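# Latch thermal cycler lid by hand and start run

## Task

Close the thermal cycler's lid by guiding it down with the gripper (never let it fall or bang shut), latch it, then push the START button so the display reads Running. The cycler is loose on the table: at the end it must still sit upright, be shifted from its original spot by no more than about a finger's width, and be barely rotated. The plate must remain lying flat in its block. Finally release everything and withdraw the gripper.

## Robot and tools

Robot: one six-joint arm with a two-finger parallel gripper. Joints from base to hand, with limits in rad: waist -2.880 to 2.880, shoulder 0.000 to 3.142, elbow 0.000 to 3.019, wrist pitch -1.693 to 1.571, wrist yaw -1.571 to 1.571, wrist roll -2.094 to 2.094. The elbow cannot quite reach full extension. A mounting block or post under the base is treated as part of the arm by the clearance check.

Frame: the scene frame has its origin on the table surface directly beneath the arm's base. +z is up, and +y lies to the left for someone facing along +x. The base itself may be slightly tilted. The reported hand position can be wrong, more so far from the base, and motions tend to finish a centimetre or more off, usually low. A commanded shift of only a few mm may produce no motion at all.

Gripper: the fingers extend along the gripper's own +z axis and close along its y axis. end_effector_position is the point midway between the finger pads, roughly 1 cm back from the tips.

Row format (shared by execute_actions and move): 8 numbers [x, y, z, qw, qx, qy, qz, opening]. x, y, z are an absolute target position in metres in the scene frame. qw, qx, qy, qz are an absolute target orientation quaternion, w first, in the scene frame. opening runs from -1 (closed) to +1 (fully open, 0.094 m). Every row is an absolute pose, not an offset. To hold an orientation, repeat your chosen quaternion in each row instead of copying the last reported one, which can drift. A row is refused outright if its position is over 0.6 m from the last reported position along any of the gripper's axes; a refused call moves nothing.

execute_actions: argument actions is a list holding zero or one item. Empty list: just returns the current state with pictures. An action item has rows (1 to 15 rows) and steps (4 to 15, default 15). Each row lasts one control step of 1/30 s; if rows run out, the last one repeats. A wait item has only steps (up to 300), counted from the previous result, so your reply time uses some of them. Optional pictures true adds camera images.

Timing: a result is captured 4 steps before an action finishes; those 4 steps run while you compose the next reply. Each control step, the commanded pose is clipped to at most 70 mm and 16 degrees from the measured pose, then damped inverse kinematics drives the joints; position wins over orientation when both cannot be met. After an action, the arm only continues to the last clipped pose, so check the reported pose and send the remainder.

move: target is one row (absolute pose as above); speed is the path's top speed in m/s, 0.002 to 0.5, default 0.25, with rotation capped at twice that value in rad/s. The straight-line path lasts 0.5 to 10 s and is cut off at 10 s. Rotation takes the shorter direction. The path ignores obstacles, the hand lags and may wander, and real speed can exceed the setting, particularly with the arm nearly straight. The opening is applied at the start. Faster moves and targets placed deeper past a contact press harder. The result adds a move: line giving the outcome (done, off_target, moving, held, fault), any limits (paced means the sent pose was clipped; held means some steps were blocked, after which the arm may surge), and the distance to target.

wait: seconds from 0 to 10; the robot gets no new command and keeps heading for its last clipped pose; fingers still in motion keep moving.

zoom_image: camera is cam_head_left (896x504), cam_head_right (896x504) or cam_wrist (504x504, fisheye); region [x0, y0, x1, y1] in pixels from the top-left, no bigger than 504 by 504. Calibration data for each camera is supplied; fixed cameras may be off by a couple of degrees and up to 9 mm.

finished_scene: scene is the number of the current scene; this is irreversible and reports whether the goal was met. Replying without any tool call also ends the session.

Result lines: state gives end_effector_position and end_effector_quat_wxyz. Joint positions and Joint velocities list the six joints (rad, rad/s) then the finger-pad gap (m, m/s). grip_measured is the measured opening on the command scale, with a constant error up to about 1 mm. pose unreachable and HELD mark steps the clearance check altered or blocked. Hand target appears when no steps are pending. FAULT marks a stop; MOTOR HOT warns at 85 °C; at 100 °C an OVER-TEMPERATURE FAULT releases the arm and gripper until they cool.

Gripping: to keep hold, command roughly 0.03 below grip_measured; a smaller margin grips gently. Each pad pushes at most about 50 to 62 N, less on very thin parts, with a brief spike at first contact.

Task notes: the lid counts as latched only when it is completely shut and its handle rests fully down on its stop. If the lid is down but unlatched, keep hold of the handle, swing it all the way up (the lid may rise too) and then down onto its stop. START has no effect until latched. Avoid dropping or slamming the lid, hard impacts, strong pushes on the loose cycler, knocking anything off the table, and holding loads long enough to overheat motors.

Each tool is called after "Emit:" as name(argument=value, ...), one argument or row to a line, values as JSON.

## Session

Emit:
execute_actions(
  actions=[],
)

Scene clock: 0.00 s of 7800.00 s.
end_effector_position=(+0.0439, -0.2586, +0.1125) grip_measured=+1.000 end_effector_quat_wxyz=(-0.140, -0.356, +0.879, +0.284)
Joint positions: [-1.31   2.183  0.894 -0.523  0.09  -1.927  0.094]
Joint velocities: [-0.005 -0.005 -0.002 -0.007 -0.081 -0.051  0.   ]
Motor temperatures (°C, as the motors report them): [24 25 22 24 23 24]
Hand target: +0.043, -0.256, +0.113; -0.140, -0.355, +0.878, +0.288
camera_calibration (this result's frames):
cam_wrist: T_world_to_cam=[[0.538464, -0.584107, -0.607351, -0.105344], [-0.308842, -0.807411, 0.502697, -0.242925], [-0.784011, -0.0831089, -0.615158, 0.198174], [0, 0, 0, 1]] pos_world=[0.137069, -0.241203, 0.180046]

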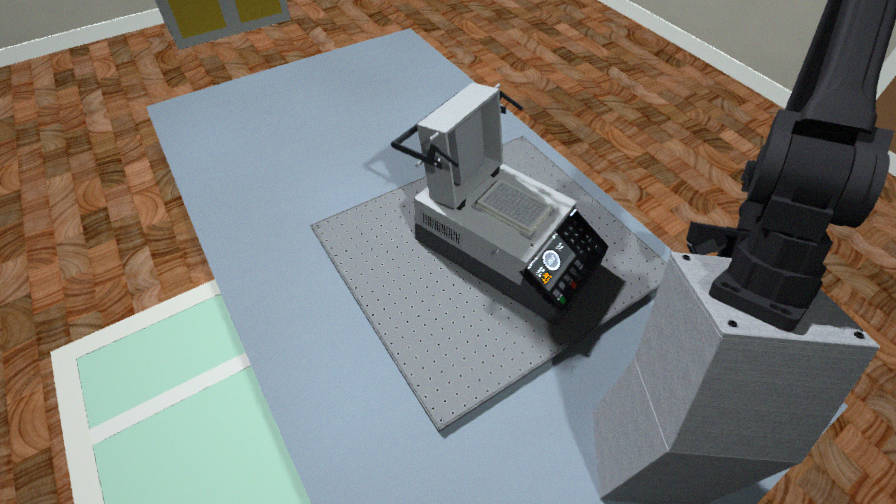

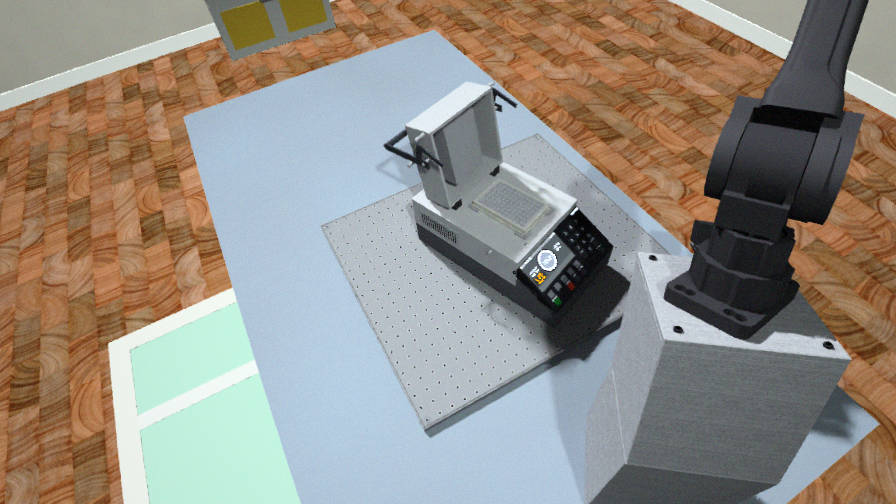

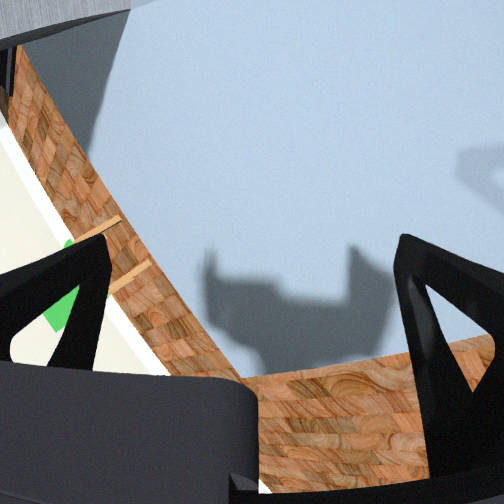

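Emit:
zoom_image(
  camera="cam_head_left",
  region=[380, 70, 630, 330],
)

Emit:
zoom_image(
  camera="cam_head_right",
  region=[380, 70, 630, 330],
)

Region (380, 70, 630, 330) of cam_head_left's 896x504 image, scaled by 1.938, with more detail than that image has; it fills the left 485 columns of this view, and the rest is white.

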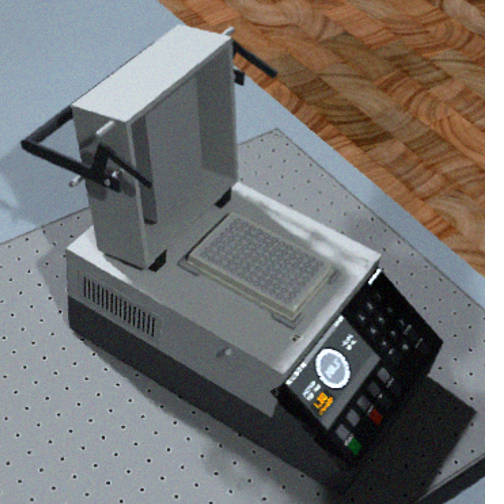

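Region (380, 70, 630, 330) of cam_head_right's 896x504 image, scaled by 1.938, with more detail than that image has; it fills the left 485 columns of this view, and the rest is white.

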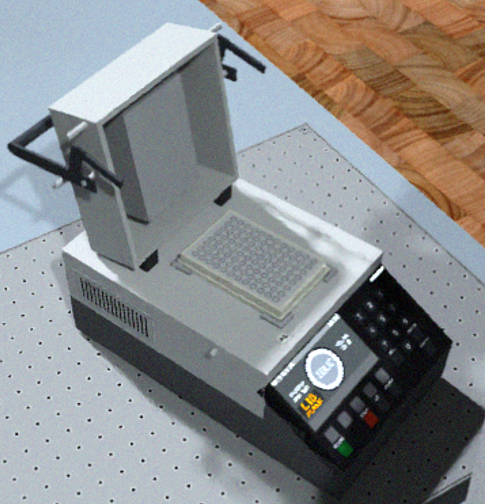

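Emit:
move(
  target=[0.36,-0.30,0.47,0,0.9925,-0.122,0,0],
  speed=0.45,
)

Emit:
move(
  target=[0.692,0.050,0.395,-0.127,0.574,0.790,-0.175,0],
  speed=0.45,
)

Scene clock: 3.83 s of 7800.00 s.
end_effector_position=(+0.3532, -0.2969, +0.4765) grip_measured=+0.002 end_effector_quat_wxyz=(+0.393, +0.750, -0.520, -0.116)
Joint positions: [-0.533  1.45   1.206 -1.491  0.817 -2.075  0.047]
Joint velocities: [ 0.015 -0.005  0.012 -0.007  0.081 -0.007 -0.001]
Motor temperatures (°C, as the motors report them): [24 26 22 24 23 24]
Hand target: +0.361, -0.295, +0.476; +0.394, +0.756, -0.510, -0.116
Off the commanded pose: 0.010 m, 72 deg; orientation clipped at the last step of the last action.
joint sent to its limit — the command would take joint 6 (wrist roll) past its lower limit, so that joint was sent only as far as its limit.
Kept back: nothing.
move: off_target; limits=paced
camera_calibration (this result's frames):
cam_wrist: T_world_to_cam=[[0.683772, 0.142059, -0.715734, 0.142753], [0.694063, -0.429389, 0.577843, -0.639105], [-0.225241, -0.891877, -0.392202, 0.117638], [0, 0, 0, 1]] pos_world=[0.372465, -0.189785, 0.517613]

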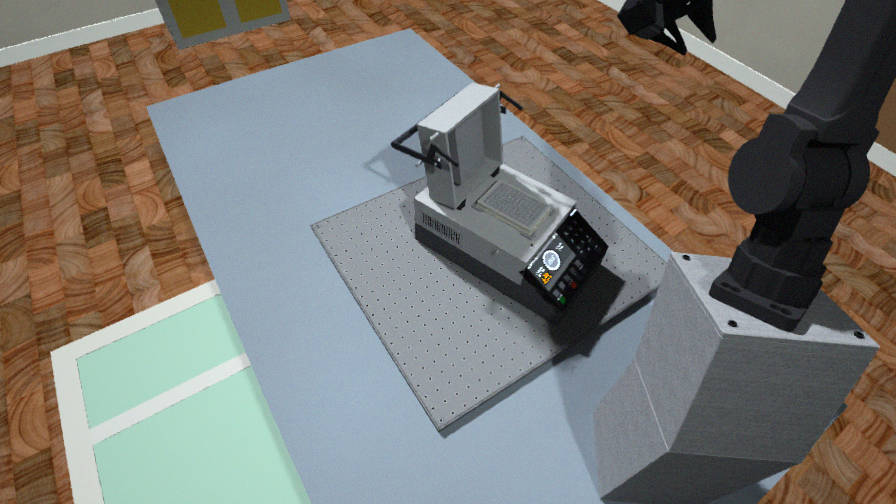

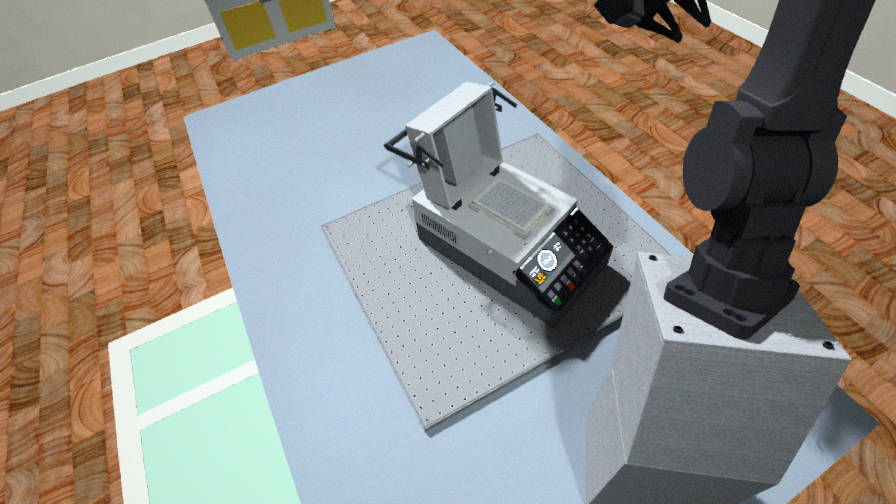

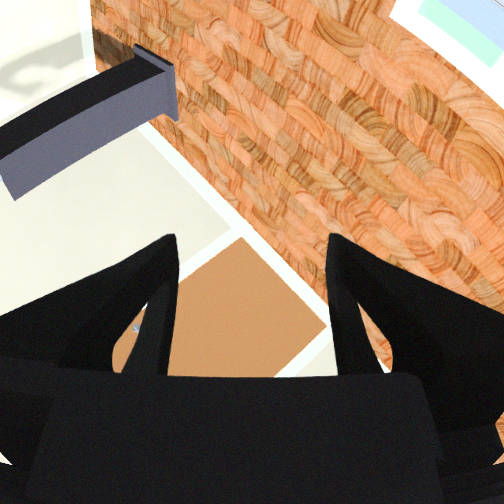

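Scene clock: 8.03 s of 7800.00 s.
end_effector_position=(+0.6823, +0.0443, +0.3903) grip_measured=+0.002 end_effector_quat_wxyz=(-0.102, +0.576, +0.799, -0.138)
Joint positions: [ 0.032  2.207  2.236 -1.698  0.329  1.501  0.047]
Joint velocities: [-0.005 -0.015  0.012 -0.002  0.051 -0.037 -0.   ]
Motor temperatures (°C, as the motors report them): [24 26 24 24 23 24]
Hand target: +0.693, +0.048, +0.396; -0.092, +0.582, +0.798, -0.131
Off the commanded pose: 0.012 m, 5 deg.
joint sent to its limit — the command would take joint 4 (wrist pitch) past its lower limit, so that joint was sent only as far as its limit.
Kept back: nothing.
move: off_target
camera_calibration (this result's frames):
cam_wrist: T_world_to_cam=[[-0.897222, -0.294857, 0.328711, 0.498027], [-0.0687977, 0.82865, 0.555523, -0.19769], [-0.436187, 0.475813, -0.763769, 0.690649], [0, 0, 0, 1]] pos_world=[0.734492, -0.0179578, 0.473611]

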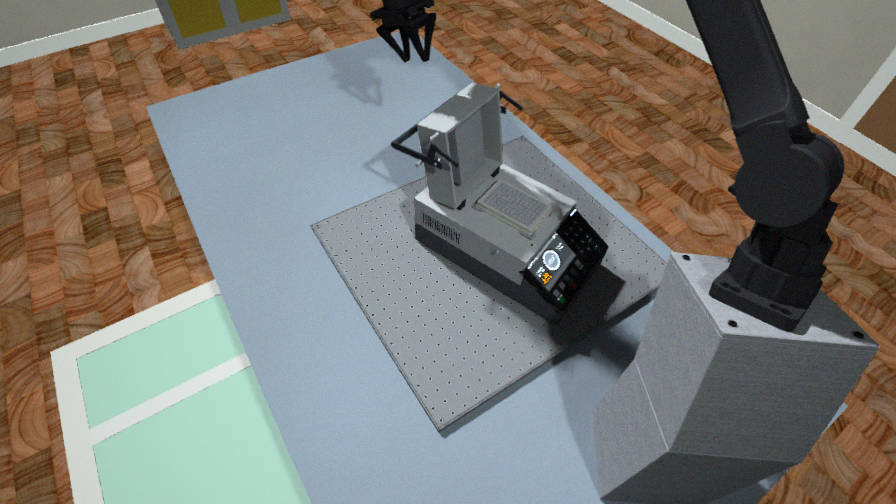

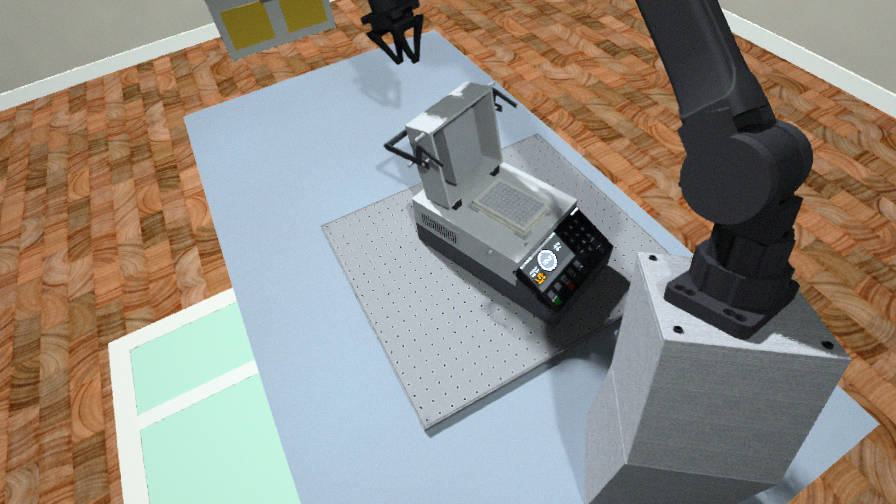

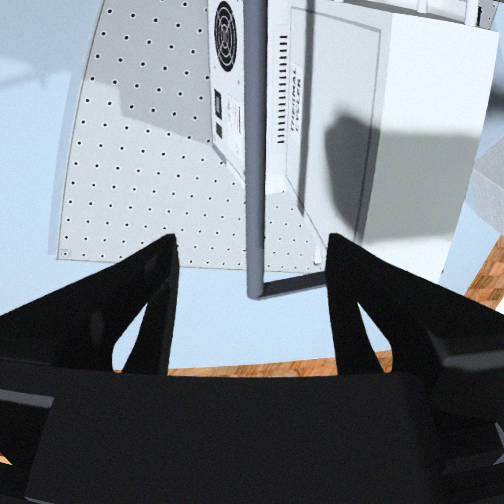

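Emit:
move(
  target=[0.652,0.048,0.310,-0.102,0.579,0.797,-0.141,0],
  speed=0.15,
)

Scene clock: 9.57 s of 7800.00 s.
end_effector_position=(+0.6529, +0.0583, +0.3173) grip_measured=+0.002 end_effector_quat_wxyz=(-0.102, +0.576, +0.799, -0.138)
Joint positions: [ 0.026  2.204  2.021 -1.483  0.33   1.494  0.047]
Joint velocities: [-0.005 -0.005  0.022 -0.007 -0.007 -0.051 -0.   ]
Motor temperatures (°C, as the motors report them): [24 27 24 24 23 24]
Hand target: +0.653, +0.048, +0.309; -0.102, +0.579, +0.797, -0.141
Off the commanded pose: 0.013 m, 1 deg.
Kept back: nothing.
move: off_target
camera_calibration (this result's frames):
cam_wrist: T_world_to_cam=[[-0.897412, -0.295138, 0.327942, 0.500135], [-0.0693436, 0.828422, 0.555796, -0.170513], [-0.43571, 0.476037, -0.763902, 0.615114], [0, 0, 0, 1]] pos_world=[0.705015, -0.0039515, 0.400642]

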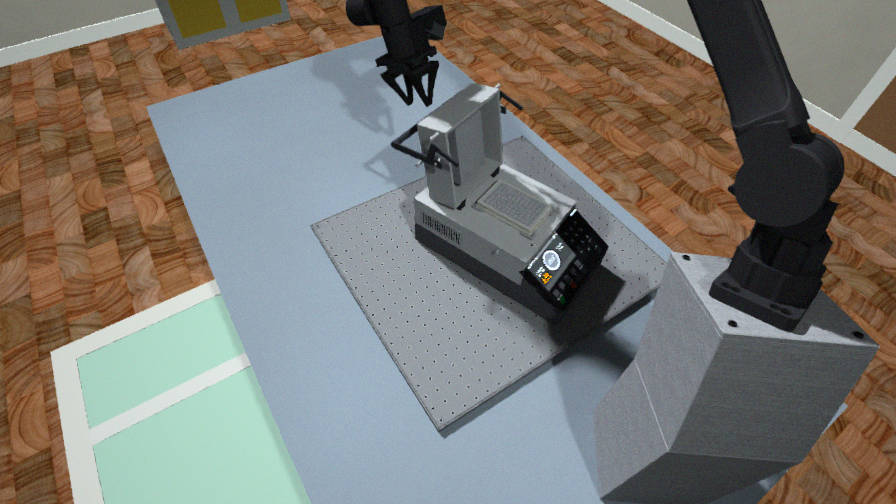

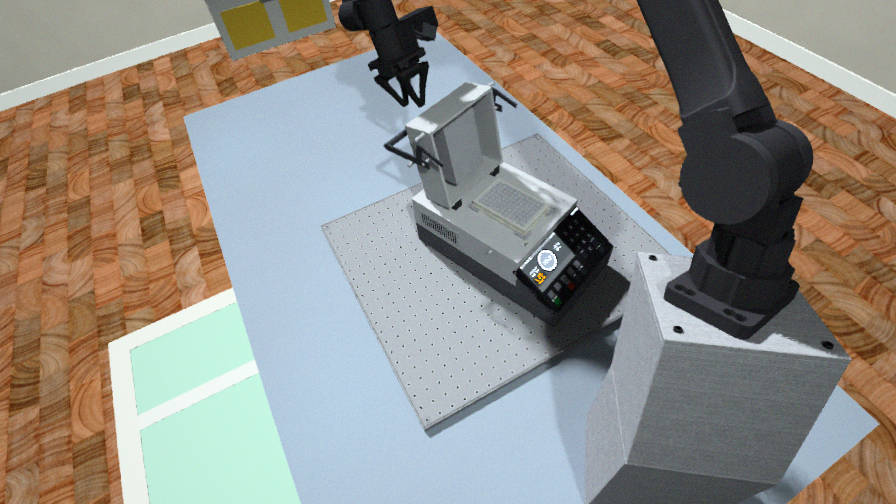

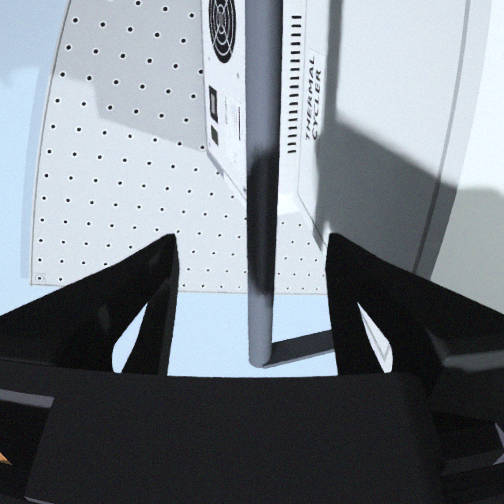

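Emit:
move(
  target=[0.636,0.036,0.260,-0.102,0.579,0.797,-0.141,-0.2],
  speed=0.08,
)

Scene clock: 11.00 s of 7800.00 s.
end_effector_position=(+0.6404, +0.0416, +0.2721) grip_measured=-0.198 end_effector_quat_wxyz=(-0.098, +0.580, +0.797, -0.135)
Joint positions: [-0.015  2.214  1.927 -1.356  0.333  1.457  0.038]
Joint velocities: [-0.005  0.005  0.002  0.002 -0.037  0.022 -0.001]
Motor temperatures (°C, as the motors report them): [24 27 24 24 23 24]
Hand target: +0.637, +0.036, +0.260; -0.102, +0.579, +0.797, -0.141
Off the commanded pose: 0.014 m, 1 deg.
Kept back: nothing.
move: off_target
camera_calibration (this result's frames):
cam_wrist: T_world_to_cam=[[-0.902923, -0.287701, 0.319309, 0.504463], [-0.0680171, 0.829206, 0.554788, -0.133021], [-0.424386, 0.479213, -0.768278, 0.576879], [0, 0, 0, 1]] pos_world=[0.691263, -0.0210117, 0.355922]

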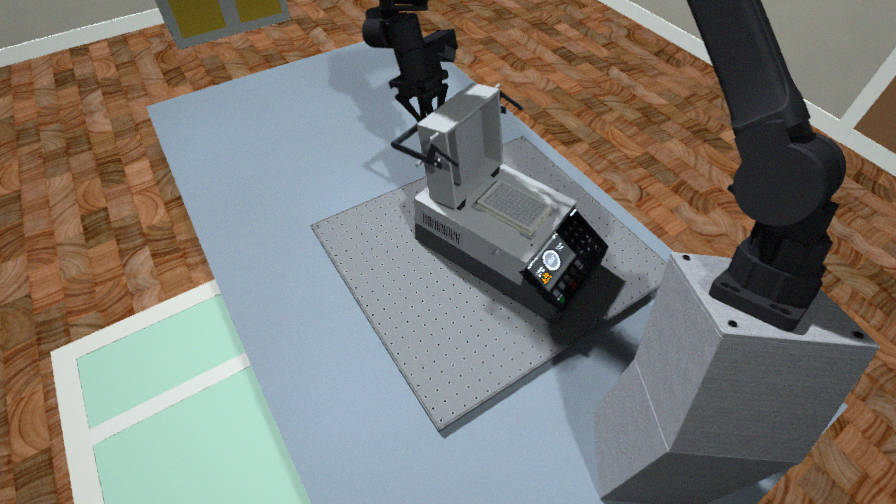

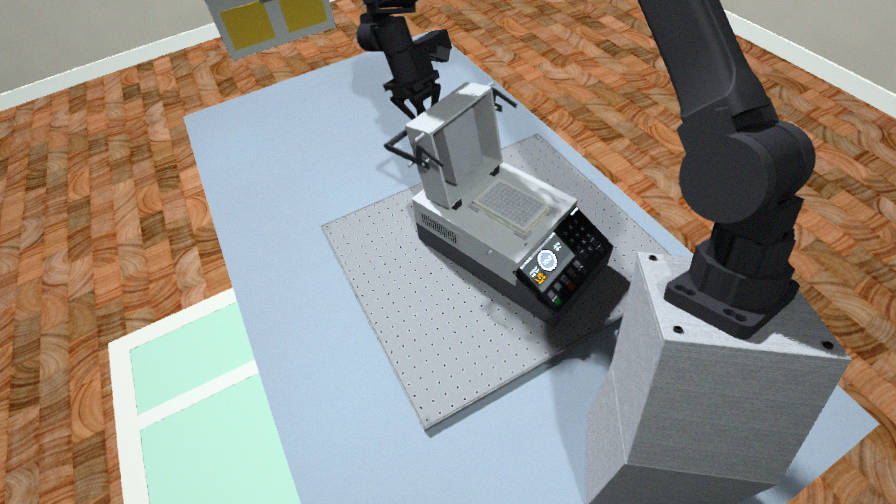

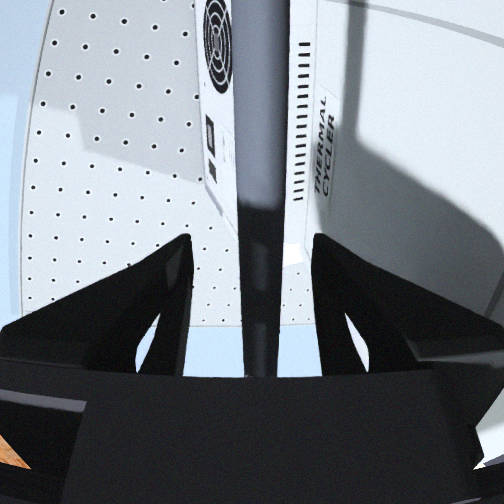

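Emit:
execute_actions(
  actions=[
    {"rows":[[0.633,0.035,0.256,-0.102,0.579,0.797,-0.141,-0.4],[0.632,0.035,0.255,-0.102,0.579,0.797,-0.141,-0.5],[0.632,0.035,0.255,-0.102,0.579,0.797,-0.141,-0.55],[0.632,0.035,0.255,-0.102,0.579,0.797,-0.141,-0.55],[0.632,0.035,0.255,-0.102,0.579,0.797,-0.141,-0.6],[0.632,0.035,0.255,-0.102,0.579,0.797,-0.141,-0.6],[0.632,0.035,0.255,-0.102,0.579,0.797,-0.141,-0.65],[0.632,0.035,0.255,-0.102,0.579,0.797,-0.141,-0.7],[0.632,0.035,0.255,-0.102,0.579,0.797,-0.141,-0.75],[0.632,0.035,0.255,-0.102,0.579,0.797,-0.141,-0.81]],"steps":15},
  ],
)

Emit:
execute_actions(
  actions=[
    {"steps":6},
  ],
  pictures=true,
)

Scene clock: 11.60 s of 7800.00 s.
end_effector_position=(+0.6343, +0.0432, +0.2642) grip_measured=-0.791 end_effector_quat_wxyz=(-0.100, +0.577, +0.799, -0.136)
Joint positions: [-0.015  2.214  1.902 -1.334  0.333  1.451  0.01 ]
Joint velocities: [ 0.005 -0.015 -0.017 -0.007  0.051 -0.037 -0.007]
Motor temperatures (°C, as the motors report them): [24 27 24 24 23 24]
Steps of this call (steps 1 to 7: nothing new was sent; steps 8 to 18: the first 11 steps of this action). Readings (end_effector_position):
8: (+0.6400, +0.0419, +0.2712)
9: (+0.6397, +0.0421, +0.2698)
11: (+0.6374, +0.0428, +0.2669)
15: (+0.6337, +0.0431, +0.2644)
18: the state above

Scene clock: 11.80 s of 7800.00 s.
end_effector_position=(+0.6343, +0.0432, +0.2642) grip_measured=-0.793 end_effector_quat_wxyz=(-0.100, +0.576, +0.800, -0.136)
Joint positions: [-0.015  2.214  1.902 -1.334  0.333  1.449  0.01 ]
Joint velocities: [ 0.005 -0.005 -0.007  0.012  0.022  0.007 -0.   ]
Motor temperatures (°C, as the motors report them): [24 27 24 24 23 24]
Hand target: +0.632, +0.035, +0.255; -0.102, +0.579, +0.797, -0.141
Off the commanded pose: 0.013 m, 1 deg.
Kept back: nothing.
Steps of this call (steps 1 to 4: the last 4 steps of your previous action; steps 5 to 6: nothing new was sent). Readings (end_effector_position):
1: (+0.6343, +0.0432, +0.2642)
2: (+0.6343, +0.0432, +0.2642)
4: (+0.6343, +0.0432, +0.2642)
6: the state above
camera_calibration (this result's frames):
cam_wrist: T_world_to_cam=[[-0.899231, -0.295705, 0.322401, 0.499113], [-0.0726464, 0.827662, 0.556506, -0.127853], [-0.4314, 0.477006, -0.765741, 0.571351], [0, 0, 0, 1]] pos_world=[0.686011, -0.0191288, 0.347744]

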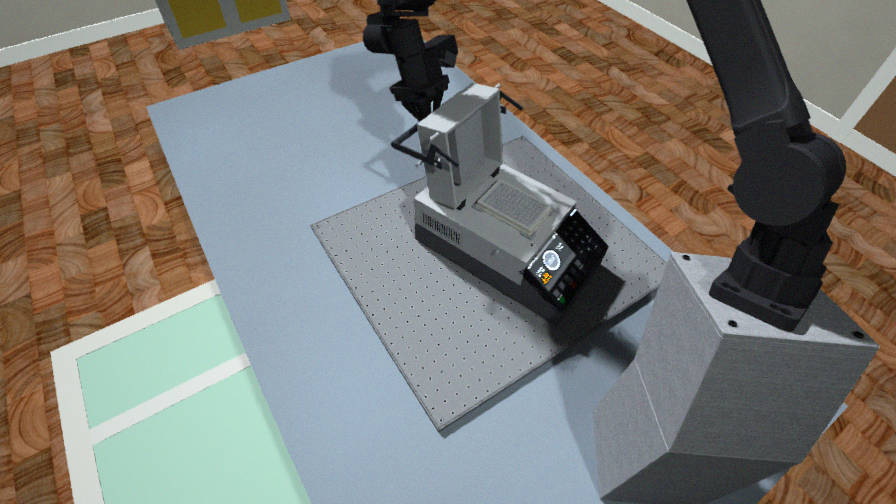

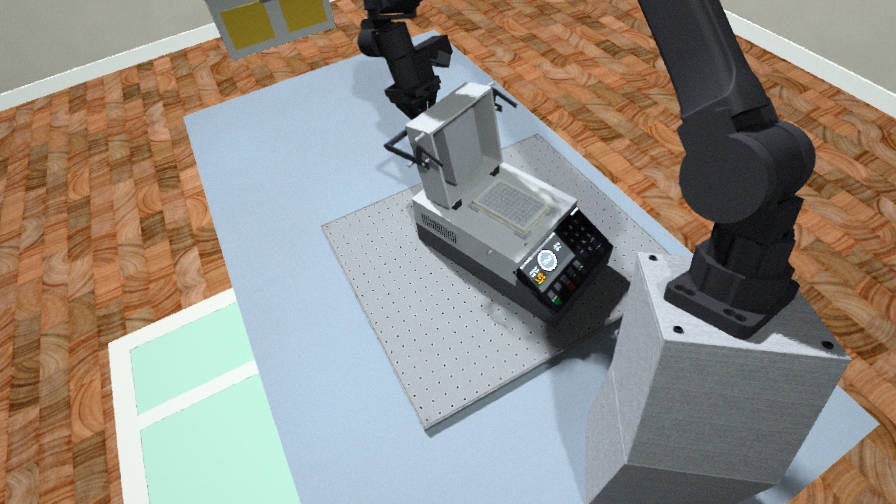

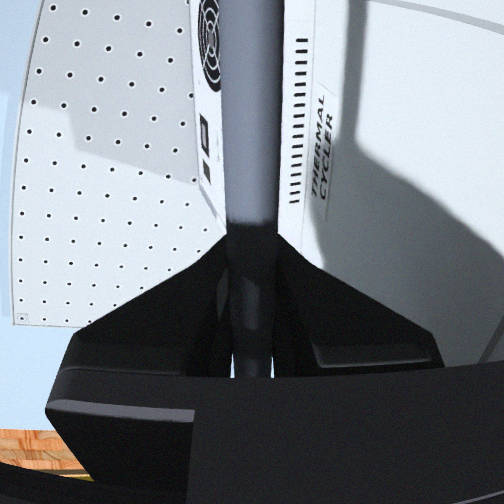

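Emit:
move(
  target=[0.533,0.010,0.327,-0.051,0.586,0.806,-0.070,-0.82],
  speed=0.08,
)

Scene clock: 22.13 s of 7800.00 s.
end_effector_position=(+0.5534, +0.0151, +0.3196) grip_measured=-0.797 end_effector_quat_wxyz=(-0.030, +0.584, +0.809, -0.058)
Joint positions: [-0.026  1.812  1.339 -0.948  0.32   1.371  0.01 ]
Joint velocities: [-0.005 -0.015 -0.002  0.012 -0.037  0.022  0.   ]
Motor temperatures (°C, as the motors report them): [24 28 24 24 23 24]
Hand target: +0.533, +0.011, +0.325; -0.052, +0.587, +0.805, -0.070
Off the commanded pose: 0.022 m, 3 deg.
Kept back: nothing.
After step 90, 5.43 s passed at rest.
move: off_target
camera_calibration (this result's frames):
cam_wrist: T_world_to_cam=[[-0.944356, -0.306688, 0.118885, 0.490278], [-0.189142, 0.802027, 0.566549, -0.0796733], [-0.269102, 0.512538, -0.815407, 0.517824], [0, 0, 0, 1]] pos_world=[0.587275, -0.0511422, 0.409089]

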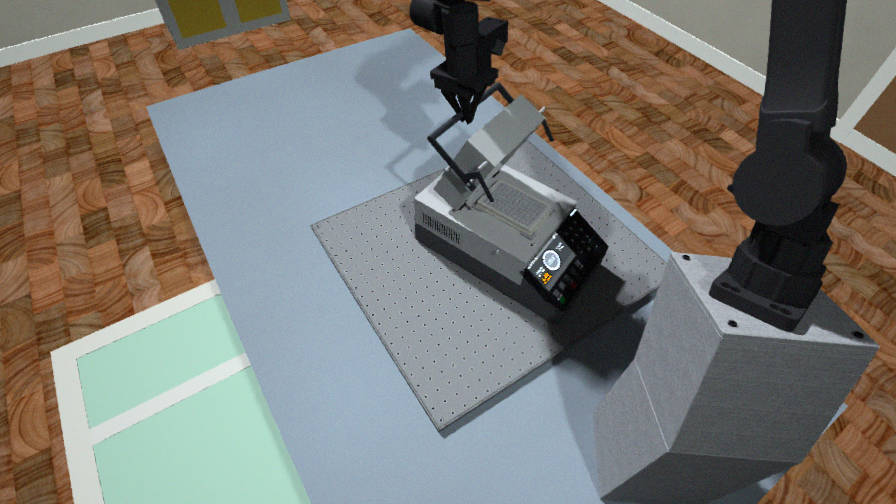

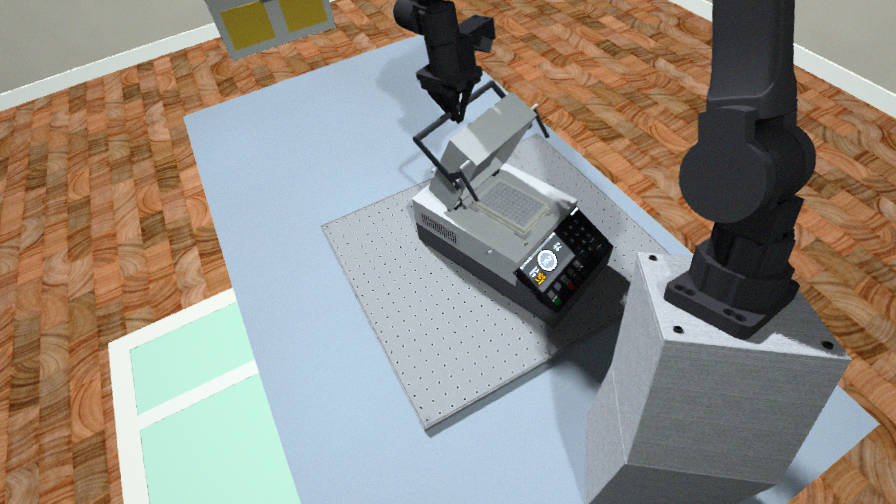

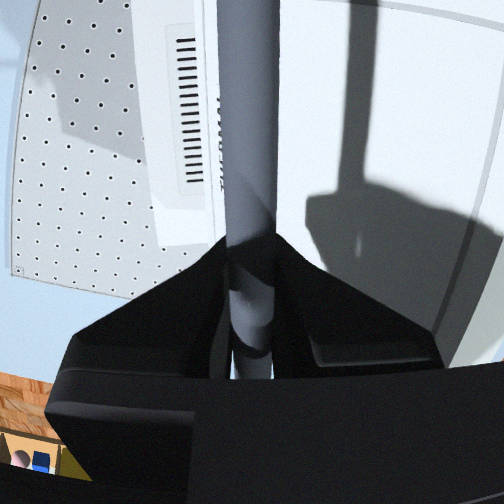

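Emit:
move(
  target=[0.452,-0.016,0.314,0,0.588,0.809,0,-0.82],
  speed=0.08,
)

Emit:
zoom_image(
  camera="cam_head_left",
  region=[400, 80, 630, 320],
)

Scene clock: 24.07 s of 7800.00 s.
end_effector_position=(+0.4764, -0.0124, +0.3148) grip_measured=-0.796 end_effector_quat_wxyz=(+0.023, +0.585, +0.810, +0.014)
Joint positions: [-0.092  1.582  0.936 -0.574  0.261  1.255  0.01 ]
Joint velocities: [-0.005 -0.005  0.027 -0.007  0.022  0.007 -0.   ]
Motor temperatures (°C, as the motors report them): [24 28 24 24 23 24]
Hand target: +0.453, -0.015, +0.312; -0.001, +0.588, +0.809, -0.000
Off the commanded pose: 0.025 m, 3 deg.
Kept back: nothing.
move: off_target
camera_calibration (this result's frames):
cam_wrist: T_world_to_cam=[[-0.948775, -0.310315, -0.0594184, 0.467958], [-0.287849, 0.771423, 0.567494, -0.0230658], [-0.130265, 0.555528, -0.821231, 0.44355], [0, 0, 0, 1]] pos_world=[0.495127, -0.0833965, 0.405152]

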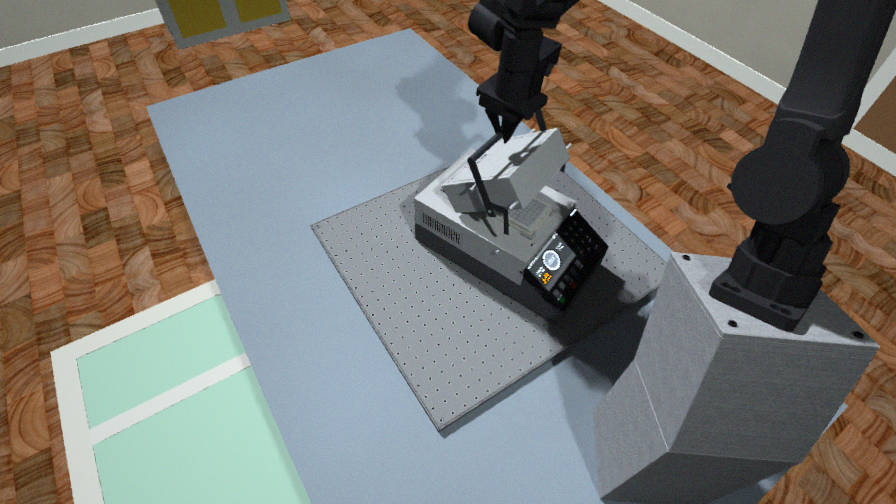

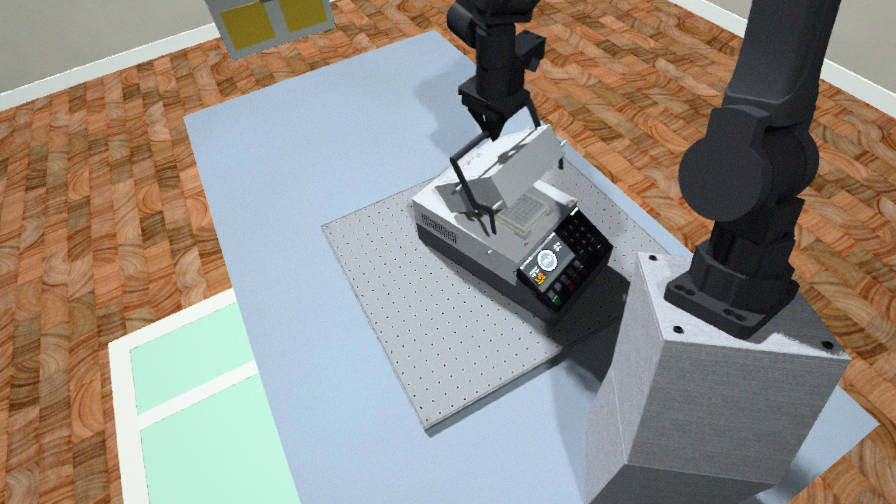

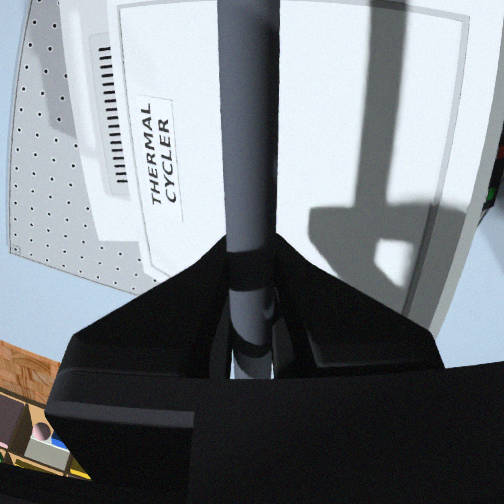

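Region (400, 80, 630, 320) of cam_head_left's 896x504 image, scaled by 2.100, with more detail than that image has; it fills the left 483 columns of this view, and the rest is white.

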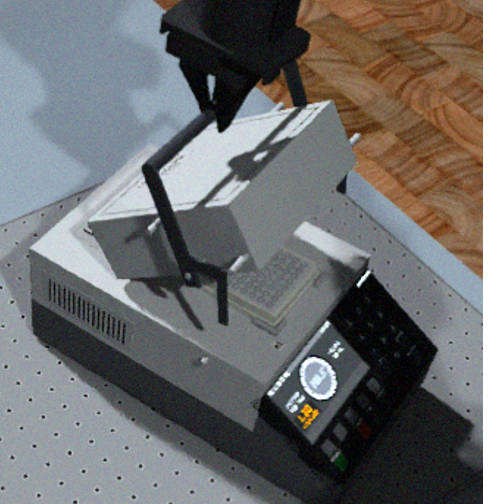

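Emit:
move(
  target=[0.398,-0.034,0.258,0.026,0.587,0.808,0.035,-0.82],
  speed=0.045,
)

Emit:
zoom_image(
  camera="cam_head_left",
  region=[400, 80, 630, 320],
)

Scene clock: 26.83 s of 7800.00 s.
end_effector_position=(+0.4315, -0.0290, +0.2681) grip_measured=-0.796 end_effector_quat_wxyz=(+0.057, +0.583, +0.808, +0.060)
Joint positions: [-0.18   1.588  0.719 -0.223  0.185  1.147  0.01 ]
Joint velocities: [ 0.005 -0.005 -0.012 -0.002 -0.037 -0.007  0.001]
Motor temperatures (°C, as the motors report them): [24 28 23 24 23 24]
Hand target: +0.399, -0.033, +0.257; +0.025, +0.587, +0.808, +0.035
Off the commanded pose: 0.035 m, 5 deg.
Kept back: nothing.
move: off_target
camera_calibration (this result's frames):
cam_wrist: T_world_to_cam=[[-0.935342, -0.308668, -0.172799, 0.442038], [-0.351109, 0.75055, 0.559819, 0.032044], [-0.0431036, 0.584294, -0.810397, 0.368813], [0, 0, 0, 1]] pos_world=[0.440604, -0.103103, 0.357329]

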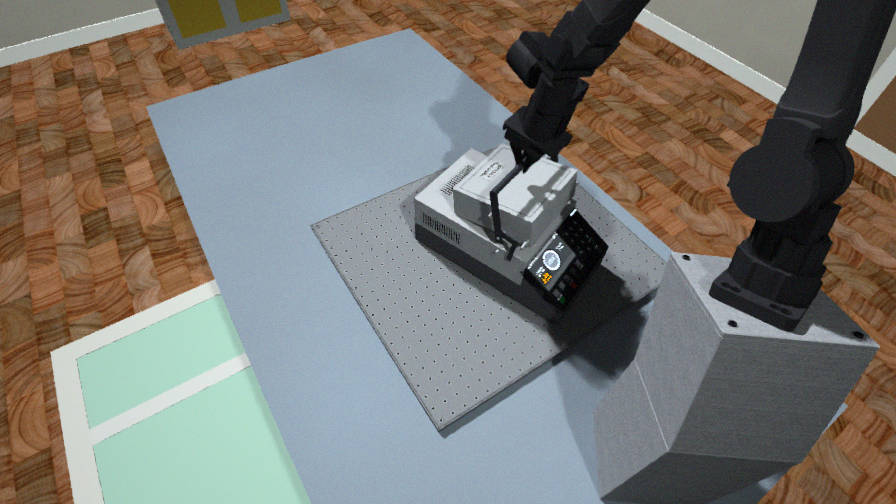

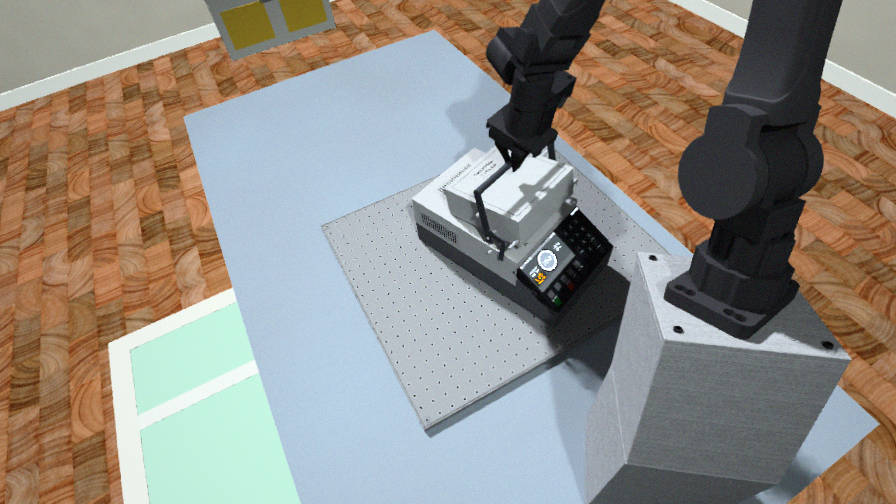

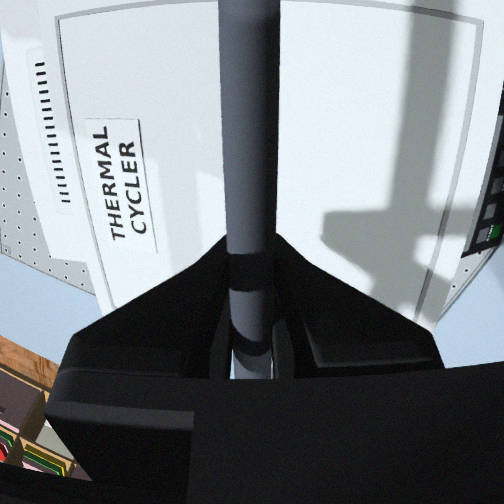

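Region (400, 80, 630, 320) of cam_head_left's 896x504 image, scaled by 2.100, with more detail than that image has; it fills the left 483 columns of this view, and the rest is white.

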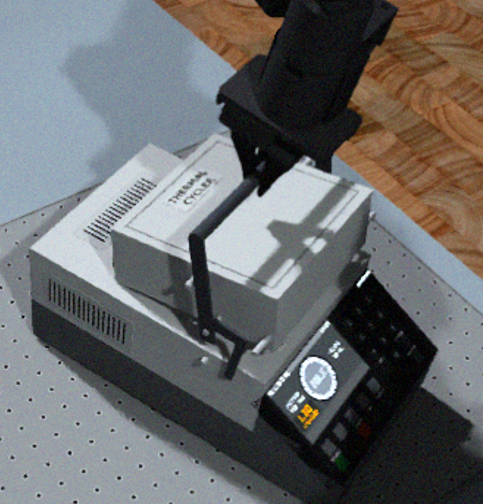

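Emit:
move(
  target=[0.302,-0.074,0.222,0.064,0.585,0.804,0.088,-0.83],
  speed=0.06,
)

Scene clock: 29.73 s of 7800.00 s.
end_effector_position=(+0.3677, -0.0527, +0.2505) grip_measured=-0.795 end_effector_quat_wxyz=(+0.111, +0.567, +0.801, +0.155)
Joint positions: [-0.353  1.569  0.437  0.232 -0.039  0.975  0.01 ]
Joint velocities: [ 0.005 -0.005  0.017 -0.017  0.051 -0.051  0.001]
Motor temperatures (°C, as the motors report them): [24 28 23 24 23 25]
Hand target: +0.303, -0.068, +0.226; +0.061, +0.584, +0.805, +0.089
Off the commanded pose: 0.075 m, 10 deg.
Kept back: nothing.
move: off_target
camera_calibration (this result's frames):
cam_wrist: T_world_to_cam=[[-0.872347, -0.303596, -0.383197, 0.401782], [-0.47832, 0.692093, 0.540571, 0.0858143], [0.101093, 0.654856, -0.748962, 0.301007], [0, 0, 0, 1]] pos_world=[0.36111, -0.134528, 0.333016]

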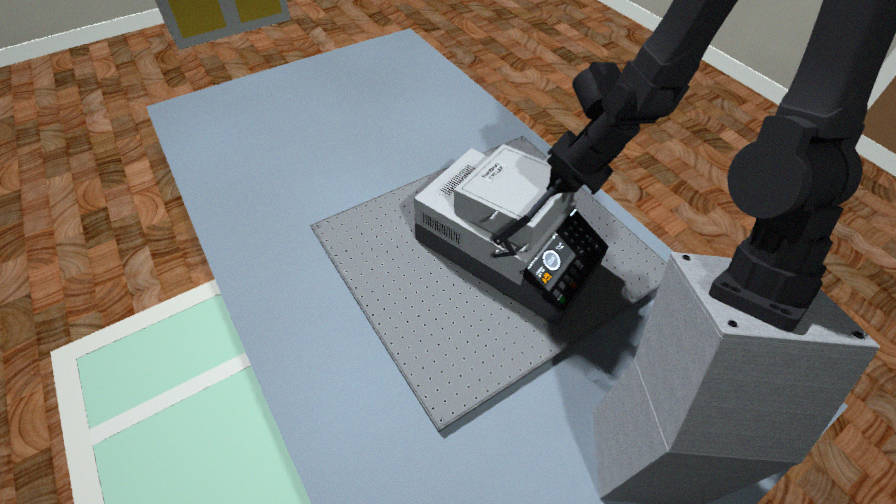

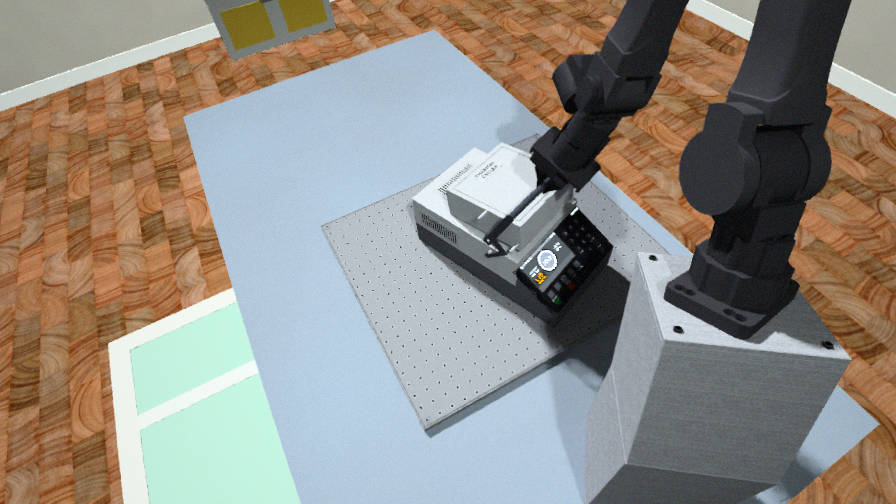

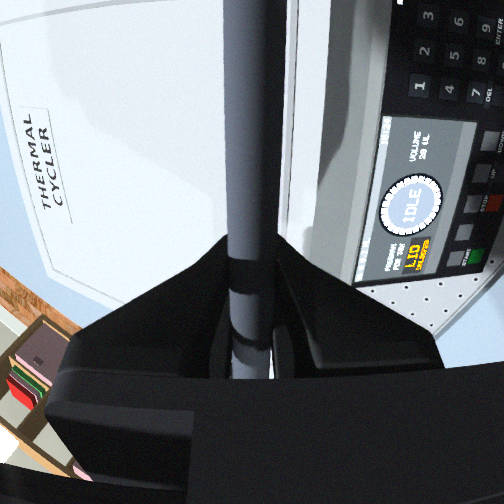

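Emit:
move(
  target=[0.293,-0.078,0.175,0.064,0.585,0.804,0.088,-0.83],
  speed=0.06,
)

Scene clock: 32.03 s of 7800.00 s.
end_effector_position=(+0.3437, -0.0618, +0.2213) grip_measured=-0.797 end_effector_quat_wxyz=(+0.120, +0.567, +0.800, +0.156)
Joint positions: [-0.417  1.698  0.394  0.418 -0.076  0.925  0.01 ]
Joint velocities: [-0.015 -0.015 -0.017  0.017 -0.095 -0.037  0.001]
Motor temperatures (°C, as the motors report them): [24 28 23 24 23 25]
Hand target: +0.290, -0.074, +0.186; +0.062, +0.583, +0.805, +0.089
Off the commanded pose: 0.071 m, 10 deg.
Kept back: nothing.
move: off_target
camera_calibration (this result's frames):
cam_wrist: T_world_to_cam=[[-0.867856, -0.302265, -0.394286, 0.36794], [-0.483136, 0.698422, 0.528002, 0.101218], [0.115781, 0.648723, -0.752165, 0.282747], [0, 0, 0, 1]] pos_world=[0.335484, -0.142902, 0.304302]

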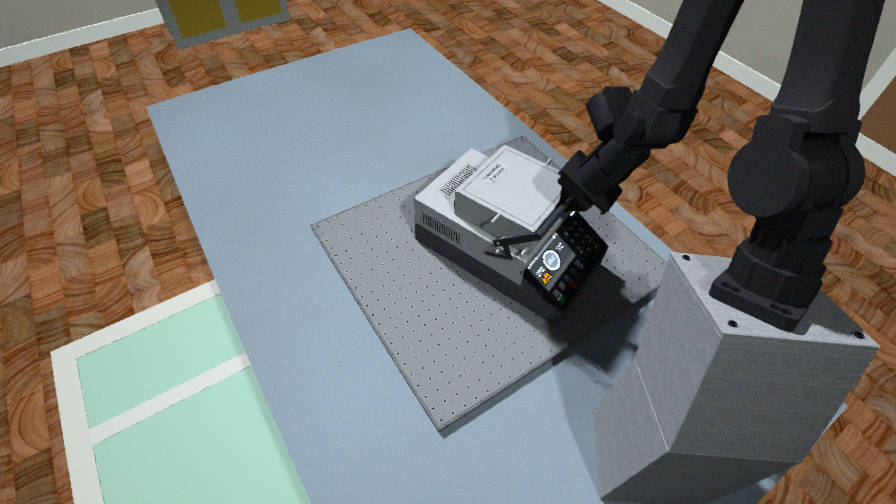

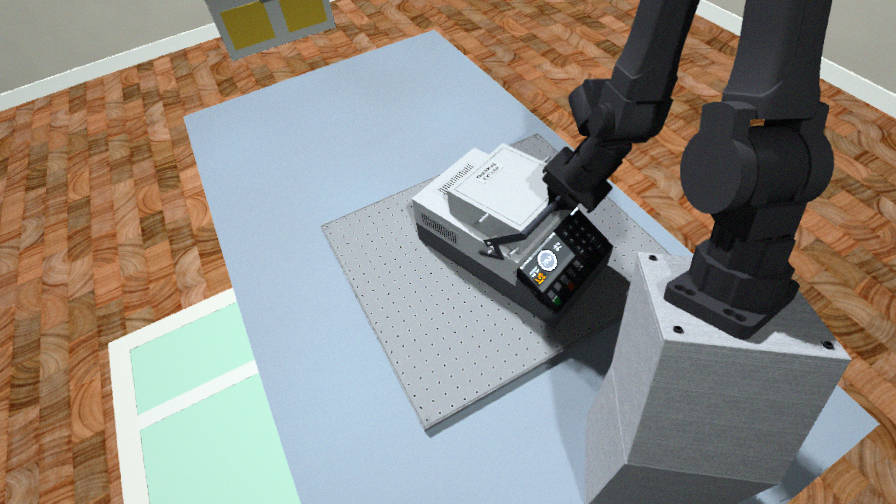

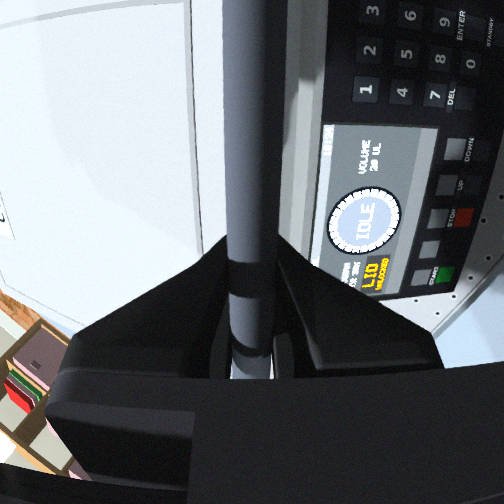

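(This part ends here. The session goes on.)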